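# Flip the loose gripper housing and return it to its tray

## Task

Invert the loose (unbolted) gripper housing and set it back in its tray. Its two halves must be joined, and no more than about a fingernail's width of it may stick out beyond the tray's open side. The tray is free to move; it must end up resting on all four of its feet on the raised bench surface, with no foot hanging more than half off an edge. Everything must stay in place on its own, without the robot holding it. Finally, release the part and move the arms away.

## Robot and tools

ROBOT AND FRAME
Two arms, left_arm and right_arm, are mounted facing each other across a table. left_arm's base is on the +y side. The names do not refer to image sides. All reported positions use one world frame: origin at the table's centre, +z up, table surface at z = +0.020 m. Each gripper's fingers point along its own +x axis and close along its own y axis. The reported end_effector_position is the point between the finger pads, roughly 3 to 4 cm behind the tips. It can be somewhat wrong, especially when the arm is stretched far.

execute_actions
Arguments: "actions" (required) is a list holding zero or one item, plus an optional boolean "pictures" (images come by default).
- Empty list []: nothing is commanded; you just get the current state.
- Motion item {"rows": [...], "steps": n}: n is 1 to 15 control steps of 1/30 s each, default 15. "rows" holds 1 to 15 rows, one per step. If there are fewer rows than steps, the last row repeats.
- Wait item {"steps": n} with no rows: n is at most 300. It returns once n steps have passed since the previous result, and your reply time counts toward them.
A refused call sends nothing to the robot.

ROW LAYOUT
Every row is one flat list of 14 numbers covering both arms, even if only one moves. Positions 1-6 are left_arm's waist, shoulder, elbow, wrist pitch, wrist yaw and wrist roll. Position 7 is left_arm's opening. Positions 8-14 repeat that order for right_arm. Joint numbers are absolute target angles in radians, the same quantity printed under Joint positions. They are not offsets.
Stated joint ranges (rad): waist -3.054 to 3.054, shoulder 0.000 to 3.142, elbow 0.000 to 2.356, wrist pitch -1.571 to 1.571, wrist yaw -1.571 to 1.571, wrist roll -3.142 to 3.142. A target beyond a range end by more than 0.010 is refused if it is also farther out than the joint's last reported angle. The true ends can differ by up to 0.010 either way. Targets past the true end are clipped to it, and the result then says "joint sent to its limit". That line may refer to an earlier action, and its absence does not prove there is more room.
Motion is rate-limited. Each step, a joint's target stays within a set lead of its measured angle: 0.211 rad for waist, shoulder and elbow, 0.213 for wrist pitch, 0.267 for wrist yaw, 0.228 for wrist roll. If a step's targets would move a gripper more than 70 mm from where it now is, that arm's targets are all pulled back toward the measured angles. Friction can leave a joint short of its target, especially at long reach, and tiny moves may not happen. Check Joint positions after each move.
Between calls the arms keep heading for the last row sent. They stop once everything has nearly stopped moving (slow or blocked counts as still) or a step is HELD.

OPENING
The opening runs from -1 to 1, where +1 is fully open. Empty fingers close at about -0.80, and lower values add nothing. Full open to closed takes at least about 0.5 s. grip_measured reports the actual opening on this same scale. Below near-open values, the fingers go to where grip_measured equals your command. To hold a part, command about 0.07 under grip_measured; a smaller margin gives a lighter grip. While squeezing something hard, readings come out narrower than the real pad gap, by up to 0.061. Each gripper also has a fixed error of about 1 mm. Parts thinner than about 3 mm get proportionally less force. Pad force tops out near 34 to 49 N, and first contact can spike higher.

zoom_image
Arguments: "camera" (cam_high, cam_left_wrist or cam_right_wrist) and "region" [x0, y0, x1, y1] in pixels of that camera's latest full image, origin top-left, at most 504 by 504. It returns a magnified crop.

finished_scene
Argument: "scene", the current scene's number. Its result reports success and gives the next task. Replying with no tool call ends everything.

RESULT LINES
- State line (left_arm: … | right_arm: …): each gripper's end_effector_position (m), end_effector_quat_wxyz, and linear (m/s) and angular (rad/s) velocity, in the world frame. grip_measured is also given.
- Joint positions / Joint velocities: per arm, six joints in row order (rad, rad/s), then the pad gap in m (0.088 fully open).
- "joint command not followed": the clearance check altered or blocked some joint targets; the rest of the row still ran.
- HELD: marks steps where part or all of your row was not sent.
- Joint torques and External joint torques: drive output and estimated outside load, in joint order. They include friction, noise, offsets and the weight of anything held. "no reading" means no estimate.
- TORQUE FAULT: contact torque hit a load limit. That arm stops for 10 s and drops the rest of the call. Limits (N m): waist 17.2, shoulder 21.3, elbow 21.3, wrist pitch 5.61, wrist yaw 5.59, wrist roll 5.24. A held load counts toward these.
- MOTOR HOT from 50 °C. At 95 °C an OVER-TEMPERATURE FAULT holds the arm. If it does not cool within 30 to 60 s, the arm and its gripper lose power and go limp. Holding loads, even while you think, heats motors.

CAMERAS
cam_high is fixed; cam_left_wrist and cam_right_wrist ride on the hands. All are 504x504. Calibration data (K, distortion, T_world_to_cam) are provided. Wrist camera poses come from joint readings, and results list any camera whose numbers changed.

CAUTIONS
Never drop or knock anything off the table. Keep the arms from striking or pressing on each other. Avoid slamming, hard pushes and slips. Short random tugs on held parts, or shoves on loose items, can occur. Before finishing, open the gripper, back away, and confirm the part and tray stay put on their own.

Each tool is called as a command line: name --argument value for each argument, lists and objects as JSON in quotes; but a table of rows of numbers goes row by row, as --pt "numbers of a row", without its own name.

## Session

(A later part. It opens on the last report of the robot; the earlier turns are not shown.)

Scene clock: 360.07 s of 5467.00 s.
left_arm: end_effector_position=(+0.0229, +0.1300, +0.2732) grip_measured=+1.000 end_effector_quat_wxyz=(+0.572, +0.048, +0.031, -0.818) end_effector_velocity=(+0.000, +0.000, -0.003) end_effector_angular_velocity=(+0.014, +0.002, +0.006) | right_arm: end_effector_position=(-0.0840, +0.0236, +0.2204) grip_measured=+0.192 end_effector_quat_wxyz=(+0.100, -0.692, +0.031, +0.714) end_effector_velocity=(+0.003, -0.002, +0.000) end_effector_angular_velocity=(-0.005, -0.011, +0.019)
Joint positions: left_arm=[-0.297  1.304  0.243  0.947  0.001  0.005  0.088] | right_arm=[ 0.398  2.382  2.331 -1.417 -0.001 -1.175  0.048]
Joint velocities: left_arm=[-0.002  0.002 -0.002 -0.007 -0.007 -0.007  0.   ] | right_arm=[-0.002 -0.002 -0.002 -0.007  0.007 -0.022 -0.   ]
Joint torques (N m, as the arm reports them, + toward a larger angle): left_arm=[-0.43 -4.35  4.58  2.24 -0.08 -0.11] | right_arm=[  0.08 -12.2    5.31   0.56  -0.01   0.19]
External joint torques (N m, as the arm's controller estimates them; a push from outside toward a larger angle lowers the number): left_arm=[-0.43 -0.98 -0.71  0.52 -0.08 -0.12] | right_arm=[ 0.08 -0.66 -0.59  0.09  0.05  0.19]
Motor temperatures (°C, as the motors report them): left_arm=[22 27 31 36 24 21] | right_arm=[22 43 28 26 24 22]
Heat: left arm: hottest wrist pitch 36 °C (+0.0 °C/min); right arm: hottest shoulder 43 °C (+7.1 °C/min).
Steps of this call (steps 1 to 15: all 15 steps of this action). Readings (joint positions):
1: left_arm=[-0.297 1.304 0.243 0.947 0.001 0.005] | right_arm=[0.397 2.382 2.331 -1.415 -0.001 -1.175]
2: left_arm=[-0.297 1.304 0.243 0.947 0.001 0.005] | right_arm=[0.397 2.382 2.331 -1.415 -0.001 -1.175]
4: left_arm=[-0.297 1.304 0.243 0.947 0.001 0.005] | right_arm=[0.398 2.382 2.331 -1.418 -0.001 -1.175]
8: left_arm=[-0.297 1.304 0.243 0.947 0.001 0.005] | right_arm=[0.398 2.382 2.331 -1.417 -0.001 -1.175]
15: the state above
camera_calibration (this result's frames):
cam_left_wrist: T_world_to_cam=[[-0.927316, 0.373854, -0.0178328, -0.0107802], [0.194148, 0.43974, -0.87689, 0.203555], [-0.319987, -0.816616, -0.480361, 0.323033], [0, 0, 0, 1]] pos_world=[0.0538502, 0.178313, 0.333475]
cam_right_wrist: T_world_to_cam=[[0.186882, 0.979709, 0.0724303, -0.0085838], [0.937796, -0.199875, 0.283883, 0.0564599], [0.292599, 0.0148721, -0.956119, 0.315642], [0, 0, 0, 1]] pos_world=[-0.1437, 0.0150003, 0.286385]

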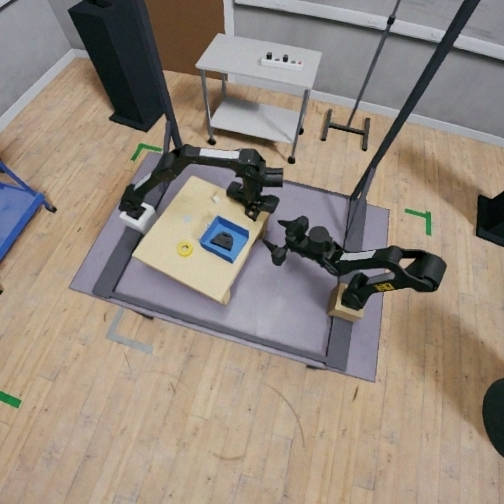

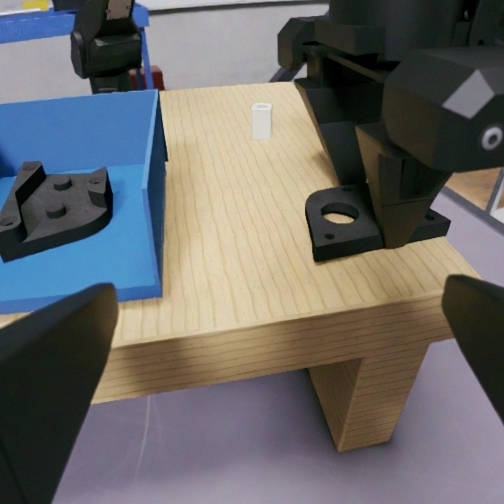

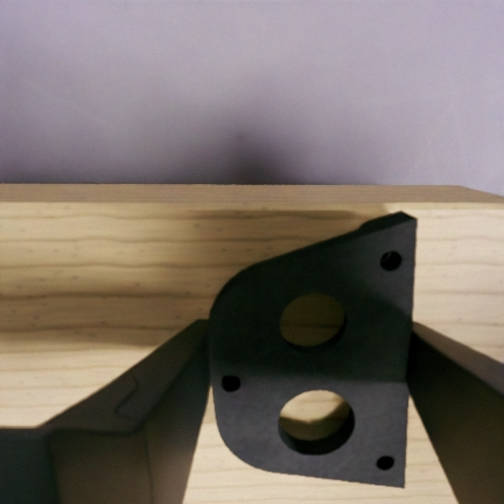

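execute_actions --actions '[{"rows":[[-0.1,1.3,0.25,0.95,0,0,1,0.399,2.15,2.3,-1.57,0,-1.17,0.12]]}]' --pictures false

execute_actions --actions '[{"rows":[[-0.1,1.3,0.25,0.95,0,0,1,0.2,2.15,2.3,-1.57,0,-0.5,0.12]]}]' --pictures false

execute_actions --actions '[{"rows":[[-0.1,1.3,0.25,0.95,0,0,1,0.036,2.15,2.3,-1.57,0,0.09,0.12]]}]' --pictures false

execute_actions --actions '[{"steps":15}]' --pictures false

execute_actions --actions '[{"rows":[[-0.1,1.3,0.25,0.95,0,0,1,0.036,2.125,2.04,-1.435,0,0.09,0.12]]}]' --pictures false

execute_actions --actions '[{"steps":20}]'

Scene clock: 368.10 s of 5467.00 s.
left_arm: end_effector_position=(+0.0859, +0.1137, +0.2732) grip_measured=+1.000 end_effector_quat_wxyz=(+0.649, +0.045, +0.035, -0.759) end_effector_velocity=(+0.008, -0.000, -0.005) end_effector_angular_velocity=(+0.025, +0.019, +0.022) | right_arm: end_effector_position=(-0.0739, -0.0239, +0.3131) grip_measured=+0.192 end_effector_quat_wxyz=(+0.123, -0.683, +0.008, +0.720) end_effector_velocity=(-0.000, -0.009, -0.008) end_effector_angular_velocity=(-0.054, +0.009, +0.008)
Joint positions: left_arm=[-0.106  1.304  0.243  0.947 -0.001  0.005  0.088] | right_arm=[ 0.398  2.148  2.31  -1.563 -0.001 -1.175  0.048]
Joint velocities: left_arm=[ 0.027 -0.002 -0.002 -0.022  0.007 -0.022  0.   ] | right_arm=[-0.002 -0.002 -0.032 -0.022 -0.022 -0.007 -0.   ]
Joint torques (N m, as the arm reports them, + toward a larger angle): left_arm=[ 0.13 -4.34  4.56  2.2   0.05 -0.14] | right_arm=[  0.15 -10.72   4.54   0.39   0.02   0.21]
External joint torques (N m, as the arm's controller estimates them; a push from outside toward a larger angle lowers the number): left_arm=[ 0.16 -0.96 -0.7   0.49  0.04 -0.15] | right_arm=[ 0.2  -1.   -1.11 -0.18  0.08  0.2 ]
Motor temperatures (°C, as the motors report them): left_arm=[22 27 31 37 24 21] | right_arm=[22 44 28 26 24 22]
Heat: left arm: hottest wrist pitch 37 °C (+1.0 °C/min); right arm: hottest shoulder 44 °C (+8.1 °C/min).
Steps of this call (steps 1 to 15: the robot went on to your last target; steps 16 to 90: nothing new was sent; then 4.53 s passed at rest; steps 91 to 105: all 15 steps of this action). Readings (joint positions):
91: left_arm=[-0.283 1.304 0.243 0.947 0.012 0.005] | right_arm=[0.398 2.372 2.331 -1.422 -0.001 -1.175]
92: left_arm=[-0.244 1.304 0.243 0.947 0.009 0.005] | right_arm=[0.398 2.360 2.325 -1.449 -0.001 -1.175]
94: left_arm=[-0.175 1.304 0.243 0.947 -0.001 0.005] | right_arm=[0.398 2.323 2.312 -1.495 -0.001 -1.175]
98: left_arm=[-0.125 1.304 0.243 0.947 -0.001 0.005] | right_arm=[0.398 2.217 2.310 -1.540 -0.001 -1.175]
105: the state above

Scene clock: 368.60 s of 5467.00 s.
left_arm: end_effector_position=(+0.0871, +0.1135, +0.2732) grip_measured=+1.000 end_effector_quat_wxyz=(+0.650, +0.045, +0.035, -0.758) end_effector_velocity=(-0.003, +0.001, -0.002) end_effector_angular_velocity=(+0.008, +0.007, -0.014) | right_arm: end_effector_position=(+0.0105, -0.0159, +0.3119) grip_measured=+0.192 end_effector_quat_wxyz=(+0.386, -0.592, +0.286, +0.647) end_effector_velocity=(-0.004, -0.002, +0.000) end_effector_angular_velocity=(-0.008, +0.081, -0.447)
Joint positions: left_arm=[-0.103  1.304  0.243  0.947 -0.001  0.005  0.088] | right_arm=[ 0.202  2.148  2.306 -1.568  0.001 -0.564  0.048]
Joint velocities: left_arm=[-0.007 -0.002 -0.002 -0.007  0.007 -0.007  0.   ] | right_arm=[ 0.007 -0.002 -0.002 -0.007 -0.007  0.462 -0.   ]
Joint torques (N m, as the arm reports them, + toward a larger angle): left_arm=[ 0.2  -4.36  4.7   2.19  0.   -0.16] | right_arm=[ -0.06 -11.09   4.78   0.45  -0.07   0.2 ]
External joint torques (N m, as the arm's controller estimates them; a push from outside toward a larger angle lowers the number): left_arm=[ 0.21 -0.95 -0.61  0.46  0.   -0.16] | right_arm=[ 0.16 -1.23 -0.87 -0.17 -0.05  0.18]
Motor temperatures (°C, as the motors report them): left_arm=[22 27 31 37 24 21] | right_arm=[22 44 28 26 24 22]
Heat: left arm: hottest wrist pitch 37 °C (+1.0 °C/min); right arm: hottest shoulder 44 °C (+8.0 °C/min).
Steps of this call (steps 1 to 15: all 15 steps of this action). Readings (joint positions):
1: left_arm=[-0.106 1.304 0.243 0.947 -0.001 0.005] | right_arm=[0.392 2.148 2.308 -1.564 -0.004 -1.148]
2: left_arm=[-0.105 1.304 0.243 0.947 -0.001 0.005] | right_arm=[0.376 2.148 2.307 -1.565 -0.007 -1.104]
4: left_arm=[-0.104 1.304 0.243 0.947 -0.001 0.005] | right_arm=[0.315 2.148 2.306 -1.565 -0.007 -1.013]
8: left_arm=[-0.103 1.304 0.243 0.947 -0.001 0.005] | right_arm=[0.210 2.148 2.306 -1.567 0.001 -0.818]
15: the state above

Scene clock: 369.10 s of 5467.00 s.
left_arm: end_effector_position=(+0.0871, +0.1135, +0.2732) grip_measured=+1.000 end_effector_quat_wxyz=(+0.650, +0.045, +0.035, -0.758) end_effector_velocity=(+0.003, +0.000, -0.002) end_effector_angular_velocity=(+0.010, +0.018, +0.022) | right_arm: end_effector_position=(+0.0813, -0.0209, +0.3119) grip_measured=+0.192 end_effector_quat_wxyz=(+0.586, -0.411, +0.501, +0.487) end_effector_velocity=(+0.000, +0.001, +0.001) end_effector_angular_velocity=(+0.017, +0.063, -0.356)
Joint positions: left_arm=[-0.103  1.304  0.243  0.947 -0.001  0.005  0.088] | right_arm=[ 0.037  2.148  2.306 -1.568  0.001  0.039  0.048]
Joint velocities: left_arm=[-0.002 -0.002 -0.002 -0.007 -0.022 -0.022  0.   ] | right_arm=[-0.002 -0.002 -0.002  0.007 -0.007  0.359  0.   ]
Joint torques (N m, as the arm reports them, + toward a larger angle): left_arm=[ 0.21 -4.45  4.59  2.21  0.03 -0.11] | right_arm=[  0.02 -11.14   4.89   0.48  -0.01   0.22]
External joint torques (N m, as the arm's controller estimates them; a push from outside toward a larger angle lowers the number): left_arm=[ 0.21 -1.05 -0.74  0.47  0.03 -0.12] | right_arm=[ 0.18 -1.08 -0.89 -0.16 -0.02  0.2 ]
Motor temperatures (°C, as the motors report them): left_arm=[22 27 31 37 24 21] | right_arm=[22 44 28 26 24 22]
Heat: left arm: hottest wrist pitch 37 °C (+1.0 °C/min); right arm: hottest shoulder 44 °C (+8.1 °C/min).
Steps of this call (steps 1 to 15: all 15 steps of this action). Readings (joint positions):
1: left_arm=[-0.103 1.304 0.243 0.947 -0.001 0.005] | right_arm=[0.197 2.148 2.306 -1.568 -0.003 -0.526]
2: left_arm=[-0.103 1.304 0.243 0.947 -0.001 0.005] | right_arm=[0.180 2.148 2.306 -1.568 -0.006 -0.476]
4: left_arm=[-0.103 1.304 0.243 0.947 -0.001 0.005] | right_arm=[0.123 2.148 2.306 -1.568 -0.006 -0.379]
8: left_arm=[-0.103 1.304 0.243 0.947 -0.001 0.005] | right_arm=[0.039 2.148 2.306 -1.568 0.001 -0.184]
15: the state above

Scene clock: 369.60 s of 5467.00 s.
left_arm: end_effector_position=(+0.0871, +0.1135, +0.2732) grip_measured=+1.000 end_effector_quat_wxyz=(+0.650, +0.045, +0.035, -0.758) end_effector_velocity=(+0.000, +0.001, -0.003) end_effector_angular_velocity=(+0.015, +0.019, +0.007) | right_arm: end_effector_position=(+0.0813, -0.0209, +0.3119) grip_measured=+0.192 end_effector_quat_wxyz=(+0.595, -0.398, +0.512, +0.475) end_effector_velocity=(-0.000, -0.002, +0.000) end_effector_angular_velocity=(-0.006, +0.007, +0.006)
Joint positions: left_arm=[-0.103  1.304  0.243  0.947 -0.001  0.005  0.088] | right_arm=[ 0.037  2.148  2.306 -1.568  0.001  0.084  0.048]
Joint velocities: left_arm=[-0.002  0.002 -0.002 -0.007 -0.007 -0.022  0.   ] | right_arm=[-0.002 -0.002 -0.002 -0.007 -0.007 -0.007 -0.   ]
Joint torques (N m, as the arm reports them, + toward a larger angle): left_arm=[ 0.23 -4.42  4.65  2.19  0.03 -0.13] | right_arm=[ -0.11 -11.05   4.78   0.48  -0.01   0.2 ]
External joint torques (N m, as the arm's controller estimates them; a push from outside toward a larger angle lowers the number): left_arm=[ 0.23 -1.05 -0.64  0.47  0.03 -0.14] | right_arm=[-0.12 -1.1  -0.92 -0.14  0.    0.2 ]
Motor temperatures (°C, as the motors report them): left_arm=[22 27 31 37 24 21] | right_arm=[22 44 28 26 24 22]
Heat: left arm: hottest wrist pitch 37 °C (+1.0 °C/min); right arm: hottest shoulder 44 °C (+8.0 °C/min).
Steps of this call (steps 1 to 15: the robot went on to your last target). Readings (joint positions):
1: left_arm=[-0.103 1.304 0.243 0.947 -0.001 0.005] | right_arm=[0.037 2.148 2.306 -1.568 0.001 0.049]
2: left_arm=[-0.103 1.304 0.243 0.947 -0.001 0.005] | right_arm=[0.037 2.148 2.306 -1.568 0.001 0.058]
4: left_arm=[-0.103 1.304 0.243 0.947 -0.001 0.005] | right_arm=[0.037 2.148 2.306 -1.568 0.001 0.069]
8: left_arm=[-0.103 1.304 0.243 0.947 -0.001 0.005] | right_arm=[0.037 2.148 2.306 -1.568 0.001 0.079]
15: the state above

Scene clock: 370.10 s of 5467.00 s.
left_arm: end_effector_position=(+0.0871, +0.1135, +0.2732) grip_measured=+1.000 end_effector_quat_wxyz=(+0.650, +0.045, +0.035, -0.758) end_effector_velocity=(+0.003, +0.000, -0.002) end_effector_angular_velocity=(+0.008, +0.004, +0.020) | right_arm: end_effector_position=(+0.0797, -0.0313, +0.2568) grip_measured=+0.192 end_effector_quat_wxyz=(+0.571, -0.423, +0.540, +0.452) end_effector_velocity=(+0.000, -0.013, -0.020) end_effector_angular_velocity=(-0.071, +0.003, +0.004)
Joint positions: left_arm=[-0.103  1.304  0.243  0.947 -0.001  0.005  0.088] | right_arm=[ 0.037  2.127  2.055 -1.44   0.001  0.085  0.048]
Joint velocities: left_arm=[-0.002 -0.002 -0.002 -0.007 -0.022 -0.007  0.   ] | right_arm=[-0.002 -0.002 -0.081  0.007  0.007 -0.007 -0.   ]
Joint torques (N m, as the arm reports them, + toward a larger angle): left_arm=[ 0.27 -4.38  4.59  2.22 -0.01 -0.16] | right_arm=[ -0.09 -11.6    4.88   0.61  -0.01   0.2 ]
External joint torques (N m, as the arm's controller estimates them; a push from outside toward a larger angle lowers the number): left_arm=[ 0.25 -0.97 -0.72  0.49  0.   -0.16] | right_arm=[-0.01 -1.63 -1.08  0.13 -0.01  0.2 ]
Motor temperatures (°C, as the motors report them): left_arm=[22 27 31 37 24 21] | right_arm=[22 44 28 26 24 22]
Heat: left arm: hottest wrist pitch 37 °C (+1.0 °C/min); right arm: hottest shoulder 44 °C (+8.1 °C/min).
Steps of this call (steps 1 to 15: all 15 steps of this action). Readings (joint positions):
1: left_arm=[-0.103 1.304 0.243 0.947 -0.001 0.005] | right_arm=[0.037 2.145 2.282 -1.547 0.001 0.084]
2: left_arm=[-0.103 1.304 0.243 0.947 -0.001 0.005] | right_arm=[0.037 2.133 2.242 -1.517 0.001 0.084]
4: left_arm=[-0.103 1.304 0.243 0.947 -0.001 0.005] | right_arm=[0.037 2.123 2.167 -1.489 0.001 0.084]
8: left_arm=[-0.103 1.304 0.243 0.947 -0.001 0.005] | right_arm=[0.037 2.127 2.077 -1.457 0.001 0.085]
15: the state above

Scene clock: 370.77 s of 5467.00 s.
left_arm: end_effector_position=(+0.0871, +0.1135, +0.2732) grip_measured=+1.000 end_effector_quat_wxyz=(+0.650, +0.045, +0.035, -0.758) end_effector_velocity=(+0.000, +0.001, -0.005) end_effector_angular_velocity=(+0.020, -0.011, +0.004) | right_arm: end_effector_position=(+0.0797, -0.0317, +0.2552) grip_measured=+0.192 end_effector_quat_wxyz=(+0.570, -0.424, +0.540, +0.451) end_effector_velocity=(-0.002, -0.002, +0.000) end_effector_angular_velocity=(-0.006, +0.008, +0.010)
Joint positions: left_arm=[-0.103  1.304  0.243  0.947 -0.001  0.005  0.088] | right_arm=[ 0.037  2.127  2.049 -1.437  0.001  0.085  0.048]
Joint velocities: left_arm=[-0.002 -0.002 -0.002 -0.022 -0.007  0.007  0.   ] | right_arm=[ 0.002 -0.002 -0.002 -0.007 -0.007 -0.007 -0.   ]
Joint torques (N m, as the arm reports them, + toward a larger angle): left_arm=[ 0.25 -4.34  4.58  2.23  0.04 -0.14] | right_arm=[ -0.14 -11.62   4.51   0.57  -0.02   0.2 ]
External joint torques (N m, as the arm's controller estimates them; a push from outside toward a larger angle lowers the number): left_arm=[ 0.25 -0.95 -0.7   0.51  0.04 -0.15] | right_arm=[-0.2  -1.62 -1.39  0.12 -0.01  0.2 ]
Motor temperatures (°C, as the motors report them): left_arm=[22 27 31 37 24 21] | right_arm=[22 44 28 26 24 22]
Heat: left arm: hottest wrist pitch 37 °C (+1.0 °C/min); right arm: hottest shoulder 44 °C (+8.1 °C/min).
Steps of this call (steps 1 to 15: the robot went on to your last target; steps 16 to 20: nothing new was sent). Readings (joint positions):
1: left_arm=[-0.103 1.304 0.243 0.947 -0.001 0.005] | right_arm=[0.037 2.127 2.053 -1.439 0.001 0.085]
2: left_arm=[-0.103 1.304 0.243 0.947 -0.001 0.005] | right_arm=[0.037 2.127 2.052 -1.439 0.001 0.085]
4: left_arm=[-0.103 1.304 0.243 0.947 -0.001 0.005] | right_arm=[0.037 2.127 2.051 -1.438 0.001 0.085]
8: left_arm=[-0.103 1.304 0.243 0.947 -0.001 0.005] | right_arm=[0.037 2.127 2.050 -1.437 0.001 0.085]
20: the state above
All arms were judged still, so your last target was given up. Only a new action makes them travel on or press farther. Fingers that are still opening or closing keep moving.
camera_calibration (this result's frames):
cam_left_wrist: T_world_to_cam=[[-0.982586, 0.184918, -0.0181373, 0.0812352], [0.10449, 0.469216, -0.87688, 0.202781], [-0.153641, -0.863505, -0.480367, 0.320986], [0, 0, 0, 1]] pos_world=[0.107949, 0.167004, 0.333479]
cam_right_wrist: T_world_to_cam=[[0.972057, -0.23325, -0.0264424, -0.0632786], [-0.217693, -0.93786, 0.270238, -0.0457923], [-0.0878322, -0.25693, -0.96243, 0.325125], [0, 0, 0, 1]] pos_world=[0.0800982, 0.0258281, 0.323612]

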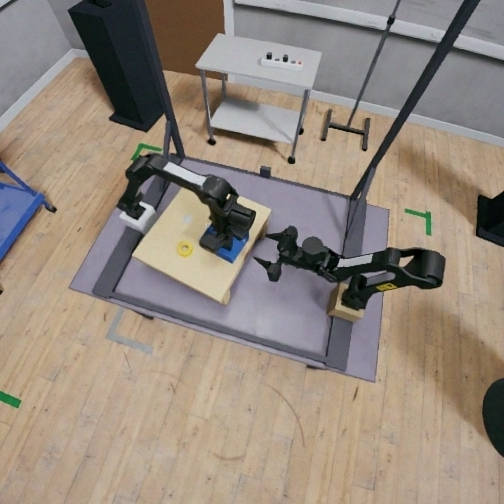

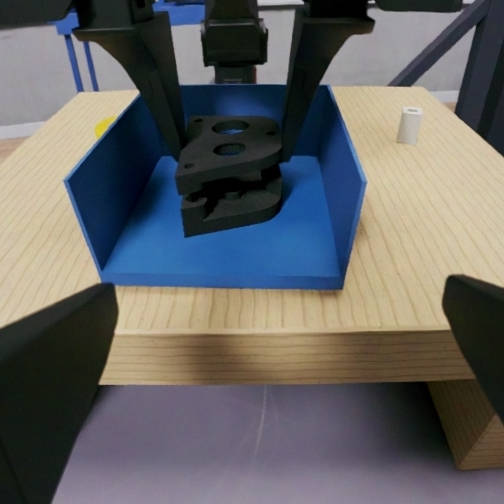

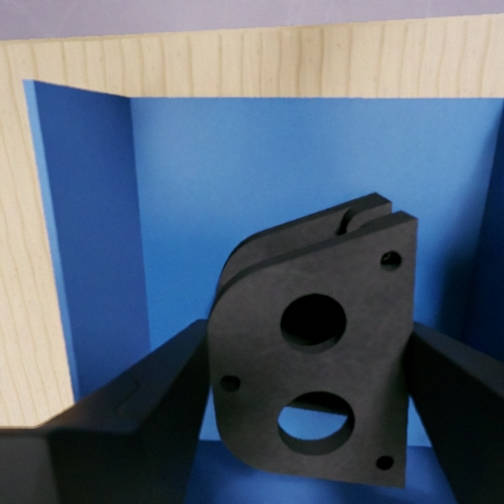

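Lower ~9 mm.

execute_actions --actions '[{"rows":[[-0.1,1.3,0.25,0.95,0,0,1,0.038,2.125,2.0,-1.398,0,0.09,0.12]]}]' --pictures false

execute_actions --actions '[{"steps":15}]'

zoom_image --camera "cam_left_wrist" --region '[140, 90, 320, 260]'

Scene clock: 374.93 s of 5467.00 s.
left_arm: end_effector_position=(+0.0871, +0.1135, +0.2732) grip_measured=+1.000 end_effector_quat_wxyz=(+0.650, +0.045, +0.035, -0.758) end_effector_velocity=(+0.003, +0.000, -0.002) end_effector_angular_velocity=(+0.004, -0.025, +0.017) | right_arm: end_effector_position=(+0.0804, -0.0303, +0.2467) grip_measured=+0.192 end_effector_quat_wxyz=(+0.571, -0.424, +0.539, +0.450) end_effector_velocity=(+0.000, +0.001, +0.002) end_effector_angular_velocity=(+0.013, +0.004, +0.020)
Joint positions: left_arm=[-0.103  1.304  0.243  0.947 -0.001  0.005  0.088] | right_arm=[ 0.037  2.127  2.015 -1.401  0.004  0.085  0.048]
Joint velocities: left_arm=[-0.002 -0.002 -0.002 -0.007 -0.022  0.022  0.   ] | right_arm=[-0.002 -0.007 -0.002  0.007 -0.007 -0.022 -0.   ]
Joint torques (N m, as the arm reports them, + toward a larger angle): left_arm=[ 0.24 -4.42  4.45  2.21  0.03 -0.11] | right_arm=[  0.03 -11.57   4.04   0.6   -0.11   0.18]
External joint torques (N m, as the arm's controller estimates them; a push from outside toward a larger angle lowers the number): left_arm=[ 0.24 -1.09 -0.77  0.51  0.04 -0.12] | right_arm=[ 0.03 -1.43 -1.93  0.12 -0.1   0.18]
Motor temperatures (°C, as the motors report them): left_arm=[22 27 31 37 24 21] | right_arm=[22 45 28 25 24 22]
Heat: left arm: hottest wrist pitch 37 °C (+1.0 °C/min); right arm: hottest shoulder 45 °C (+9.0 °C/min).
Steps of this call (steps 1 to 90: nothing new was sent; then 0.67 s passed at rest; steps 91 to 105: all 15 steps of this action). Readings (joint positions):
91: left_arm=[-0.103 1.304 0.243 0.947 -0.001 0.005] | right_arm=[0.037 2.127 2.045 -1.431 0.001 0.085]
92: left_arm=[-0.103 1.304 0.243 0.947 -0.001 0.005] | right_arm=[0.037 2.127 2.038 -1.423 0.001 0.085]
94: left_arm=[-0.103 1.304 0.243 0.947 -0.001 0.005] | right_arm=[0.037 2.127 2.027 -1.414 0.001 0.085]
98: left_arm=[-0.103 1.304 0.243 0.947 -0.001 0.005] | right_arm=[0.037 2.127 2.018 -1.405 0.002 0.085]
105: the state above

Scene clock: 375.43 s of 5467.00 s.
left_arm: end_effector_position=(+0.0871, +0.1135, +0.2732) grip_measured=+1.000 end_effector_quat_wxyz=(+0.650, +0.045, +0.035, -0.758) end_effector_velocity=(+0.000, +0.001, -0.002) end_effector_angular_velocity=(+0.008, +0.005, +0.006) | right_arm: end_effector_position=(+0.0804, -0.0302, +0.2466) grip_measured=+0.192 end_effector_quat_wxyz=(+0.571, -0.424, +0.539, +0.450) end_effector_velocity=(-0.003, -0.002, -0.002) end_effector_angular_velocity=(-0.009, +0.022, +0.021)
Joint positions: left_arm=[-0.103  1.304  0.243  0.947 -0.001  0.005  0.088] | right_arm=[ 0.037  2.127  2.014 -1.401  0.004  0.085  0.048]
Joint velocities: left_arm=[-0.002 -0.002 -0.002 -0.007 -0.007 -0.007  0.   ] | right_arm=[-0.002  0.002 -0.002 -0.007 -0.022 -0.022 -0.   ]
Joint torques (N m, as the arm reports them, + toward a larger angle): left_arm=[ 0.34 -4.36  4.68  2.24  0.02 -0.17] | right_arm=[  0.05 -11.47   4.03   0.63  -0.1    0.19]
External joint torques (N m, as the arm's controller estimates them; a push from outside toward a larger angle lowers the number): left_arm=[ 0.36 -0.95 -0.63  0.51  0.02 -0.18] | right_arm=[ 0.03 -1.51 -1.87  0.18 -0.09  0.19]
Motor temperatures (°C, as the motors report them): left_arm=[22 27 31 37 24 21] | right_arm=[22 45 28 25 24 22]
Heat: left arm: hottest wrist pitch 37 °C (+1.0 °C/min); right arm: hottest shoulder 45 °C (+9.1 °C/min).
Steps of this call (steps 1 to 15: the robot went on to your last target). Readings (joint positions):
1: left_arm=[-0.103 1.304 0.243 0.947 -0.001 0.005] | right_arm=[0.037 2.127 2.015 -1.401 0.004 0.085]
2: left_arm=[-0.103 1.304 0.243 0.947 -0.001 0.005] | right_arm=[0.037 2.127 2.015 -1.401 0.004 0.085]
4: left_arm=[-0.103 1.304 0.243 0.947 -0.001 0.005] | right_arm=[0.037 2.127 2.014 -1.401 0.004 0.085]
8: left_arm=[-0.103 1.304 0.243 0.947 -0.001 0.005] | right_arm=[0.037 2.127 2.014 -1.401 0.004 0.085]
15: the state above
All arms were judged still, so your last target was given up. Only a new action makes them travel on or press farther. Fingers that are still opening or closing keep moving.
camera_calibration (this result's frames):
cam_left_wrist: T_world_to_cam=[[-0.982586, 0.184918, -0.0181373, 0.0812352], [0.10449, 0.469216, -0.87688, 0.202781], [-0.153641, -0.863505, -0.480367, 0.320986], [0, 0, 0, 1]] pos_world=[0.107949, 0.167004, 0.333479]
cam_right_wrist: T_world_to_cam=[[0.972008, -0.233762, -0.0235579, -0.0645586], [-0.21908, -0.938023, 0.268546, -0.041462], [-0.0848738, -0.255868, -0.962979, 0.317213], [0, 0, 0, 1]] pos_world=[0.0805911, 0.0271808, 0.315083]

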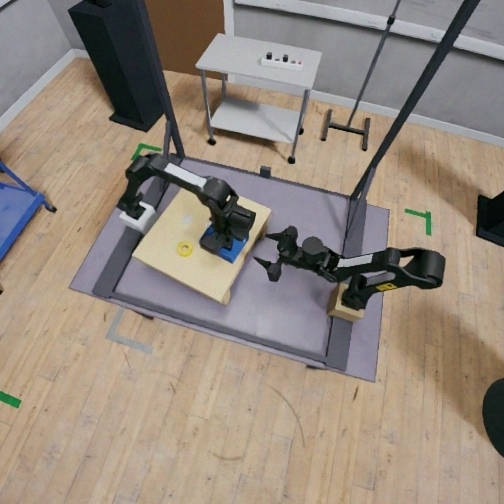

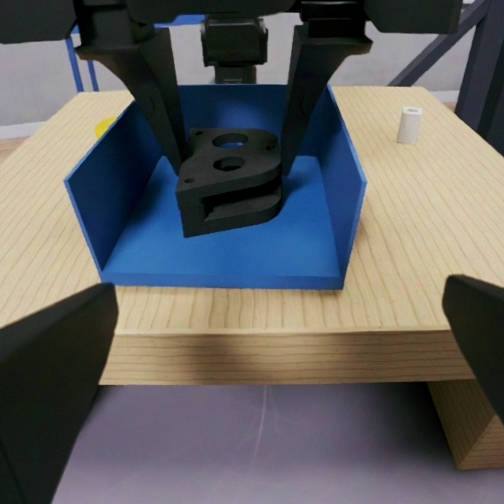

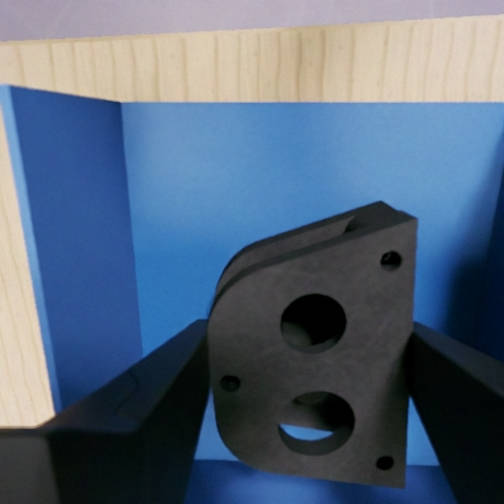

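Region (140, 90, 320, 260) of cam_left_wrist's 504x504 image, scaled by 2.800, with more detail than that image has.

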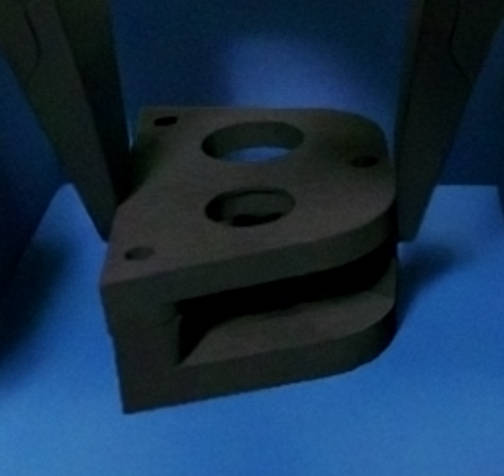

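execute_actions --actions '[{"rows":[[-0.1,1.3,0.25,0.95,0,0,1,0.038,2.125,2.01,-1.398,0,0.09,0.36]]}]' --pictures false

execute_actions --actions '[{"rows":[[-0.1,1.3,0.25,0.95,0,0,1,0.038,2.15,2.13,-1.45,0,0.09,0.36]]}]' --pictures false

execute_actions --actions '[{"rows":[[-0.1,1.3,0.25,0.95,0,0,1,0.038,2.05,2.3,-1.57,0,0.09,0.36]]}]'

Scene clock: 390.60 s of 5467.00 s.
left_arm: end_effector_position=(+0.0871, +0.1135, +0.2732) grip_measured=+1.000 end_effector_quat_wxyz=(+0.650, +0.045, +0.035, -0.758) end_effector_velocity=(+0.003, +0.000, +0.003) end_effector_angular_velocity=(-0.011, +0.007, +0.020) | right_arm: end_effector_position=(+0.0804, -0.0301, +0.2466) grip_measured=+0.352 end_effector_quat_wxyz=(+0.571, -0.424, +0.539, +0.450) end_effector_velocity=(-0.000, -0.002, -0.002) end_effector_angular_velocity=(-0.011, +0.009, +0.005)
Joint positions: left_arm=[-0.103  1.304  0.243  0.947 -0.001  0.005  0.088] | right_arm=[ 0.037  2.127  2.014 -1.4    0.004  0.085  0.056]
Joint velocities: left_arm=[-0.002 -0.007 -0.002  0.007 -0.022 -0.007  0.   ] | right_arm=[-0.002  0.002 -0.002 -0.007 -0.007 -0.007  0.002]
Joint torques (N m, as the arm reports them, + toward a larger angle): left_arm=[ 0.09 -4.37  4.45  2.21  0.02 -0.15] | right_arm=[  0.08 -11.78   5.05   0.57  -0.13   0.19]
External joint torques (N m, as the arm's controller estimates them; a push from outside toward a larger angle lowers the number): left_arm=[ 0.08 -0.97 -0.86  0.48  0.03 -0.16] | right_arm=[ 0.08 -1.85 -0.83  0.12 -0.13  0.19]
Motor temperatures (°C, as the motors report them): left_arm=[22 27 31 37 24 21] | right_arm=[22 46 28 25 24 22]
Heat: left arm: hottest wrist pitch 37 °C (+2.0 °C/min); right arm: hottest shoulder 46 °C (+9.1 °C/min).
Steps of this call (steps 1 to 90: nothing new was sent; then 11.67 s passed at rest; steps 91 to 105: all 15 steps of this action). Readings (joint positions):
91: left_arm=[-0.103 1.304 0.243 0.947 -0.001 0.005] | right_arm=[0.037 2.127 2.014 -1.401 0.004 0.085]
92: left_arm=[-0.103 1.304 0.243 0.947 -0.001 0.005] | right_arm=[0.037 2.127 2.014 -1.401 0.004 0.085]
94: left_arm=[-0.103 1.304 0.243 0.947 -0.001 0.005] | right_arm=[0.037 2.127 2.014 -1.400 0.004 0.085]
98: left_arm=[-0.103 1.304 0.243 0.947 -0.001 0.005] | right_arm=[0.037 2.127 2.014 -1.400 0.004 0.085]
105: the state above

Scene clock: 391.10 s of 5467.00 s.
left_arm: end_effector_position=(+0.0871, +0.1135, +0.2732) grip_measured=+1.000 end_effector_quat_wxyz=(+0.650, +0.045, +0.035, -0.758) end_effector_velocity=(-0.003, +0.001, +0.001) end_effector_angular_velocity=(-0.008, -0.005, -0.015) | right_arm: end_effector_position=(+0.0817, -0.0216, +0.2725) grip_measured=+0.357 end_effector_quat_wxyz=(+0.585, -0.410, +0.524, +0.463) end_effector_velocity=(-0.002, +0.003, +0.008) end_effector_angular_velocity=(+0.025, +0.016, +0.022)
Joint positions: left_arm=[-0.103  1.304  0.243  0.947 -0.001  0.005  0.088] | right_arm=[ 0.037  2.131  2.121 -1.446  0.004  0.085  0.057]
Joint velocities: left_arm=[-0.007 -0.002 -0.002  0.007  0.007  0.007  0.   ] | right_arm=[-0.002 -0.002  0.027 -0.007 -0.022 -0.022 -0.   ]
Joint torques (N m, as the arm reports them, + toward a larger angle): left_arm=[ 0.2  -4.36  4.63  2.21  0.02 -0.15] | right_arm=[ 0.11 -9.38  6.32  0.34 -0.12  0.18]
External joint torques (N m, as the arm's controller estimates them; a push from outside toward a larger angle lowers the number): left_arm=[ 0.23 -0.97 -0.66  0.49  0.02 -0.16] | right_arm=[ 0.11  0.64  0.45 -0.19 -0.11  0.18]
Motor temperatures (°C, as the motors report them): left_arm=[22 27 31 37 24 21] | right_arm=[22 46 28 25 24 22]
Heat: left arm: hottest wrist pitch 37 °C (+2.0 °C/min); right arm: hottest shoulder 46 °C (+9.1 °C/min).
Steps of this call (steps 1 to 15: all 15 steps of this action). Readings (joint positions):
1: left_arm=[-0.103 1.304 0.243 0.947 -0.001 0.005] | right_arm=[0.037 2.127 2.025 -1.408 0.004 0.085]
2: left_arm=[-0.103 1.304 0.243 0.947 -0.001 0.005] | right_arm=[0.037 2.130 2.043 -1.417 0.004 0.085]
4: left_arm=[-0.103 1.304 0.243 0.947 -0.001 0.005] | right_arm=[0.037 2.131 2.075 -1.427 0.004 0.085]
8: left_arm=[-0.103 1.304 0.243 0.947 -0.001 0.005] | right_arm=[0.037 2.131 2.115 -1.439 0.004 0.085]
15: the state above

Scene clock: 391.60 s of 5467.00 s.
left_arm: end_effector_position=(+0.0871, +0.1135, +0.2732) grip_measured=+1.000 end_effector_quat_wxyz=(+0.650, +0.045, +0.035, -0.758) end_effector_velocity=(+0.003, +0.001, -0.000) end_effector_angular_velocity=(+0.003, +0.004, +0.020) | right_arm: end_effector_position=(+0.0798, -0.0337, +0.3500) grip_measured=+0.357 end_effector_quat_wxyz=(+0.617, -0.374, +0.485, +0.494) end_effector_velocity=(-0.001, -0.005, -0.001) end_effector_angular_velocity=(-0.021, +0.009, +0.006)
Joint positions: left_arm=[-0.103  1.304  0.243  0.947 -0.001  0.005  0.088] | right_arm=[ 0.037  2.047  2.296 -1.565  0.004  0.085  0.057]
Joint velocities: left_arm=[-0.002 -0.007 -0.002 -0.007 -0.022 -0.007  0.   ] | right_arm=[-0.002 -0.002 -0.002 -0.022 -0.007 -0.007 -0.   ]
Joint torques (N m, as the arm reports them, + toward a larger angle): left_arm=[ 0.34 -4.37  4.55  2.24  0.02 -0.15] | right_arm=[  0.07 -10.03   5.75   0.66  -0.12   0.18]
External joint torques (N m, as the arm's controller estimates them; a push from outside toward a larger angle lowers the number): left_arm=[ 0.32 -0.94 -0.77  0.5   0.03 -0.15] | right_arm=[ 0.07 -0.84  0.07 -0.15 -0.11  0.17]
Motor temperatures (°C, as the motors report them): left_arm=[22 27 31 37 24 21] | right_arm=[22 46 28 25 24 22]
Heat: left arm: hottest wrist pitch 37 °C (+2.0 °C/min); right arm: hottest shoulder 46 °C (+9.1 °C/min).
Steps of this call (steps 1 to 15: all 15 steps of this action). Readings (joint positions):
1: left_arm=[-0.103 1.304 0.243 0.947 -0.001 0.005] | right_arm=[0.037 2.131 2.139 -1.465 0.004 0.085]
2: left_arm=[-0.103 1.304 0.243 0.947 -0.001 0.005] | right_arm=[0.037 2.131 2.166 -1.489 0.004 0.085]
4: left_arm=[-0.103 1.304 0.243 0.947 -0.001 0.005] | right_arm=[0.037 2.124 2.213 -1.519 0.004 0.085]
8: left_arm=[-0.103 1.304 0.243 0.947 -0.001 0.005] | right_arm=[0.037 2.070 2.275 -1.550 0.004 0.085]
15: the state above
camera_calibration (this result's frames):
cam_left_wrist: T_world_to_cam=[[-0.982586, 0.184918, -0.0181373, 0.0812352], [0.10449, 0.469216, -0.87688, 0.202781], [-0.153641, -0.863505, -0.480367, 0.320986], [0, 0, 0, 1]] pos_world=[0.107949, 0.167004, 0.333479]
cam_right_wrist: T_world_to_cam=[[0.972858, -0.227963, -0.0397453, -0.0566276], [-0.224543, -0.971501, 0.075934, -0.00587966], [-0.0559228, -0.0649485, -0.99632, 0.431635], [0, 0, 0, 1]] pos_world=[0.0779086, 0.00941292, 0.428242]

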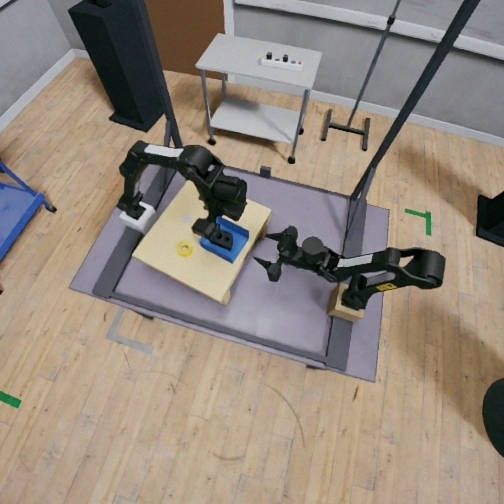

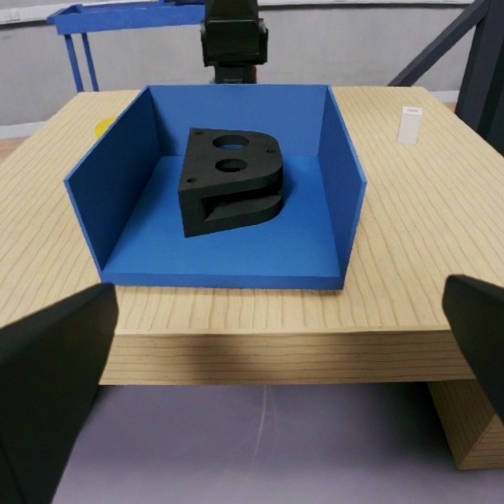

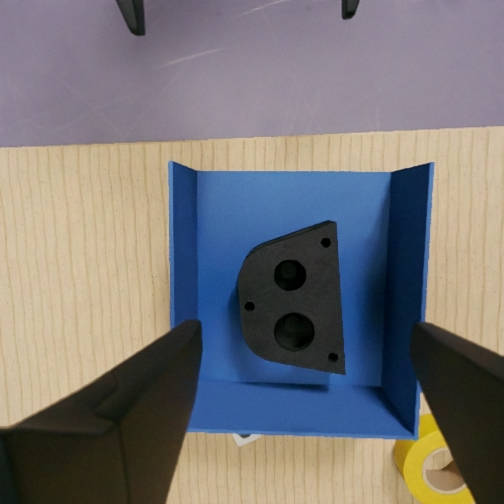

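finished_scene --scene 1

The scene is finished: the task was done.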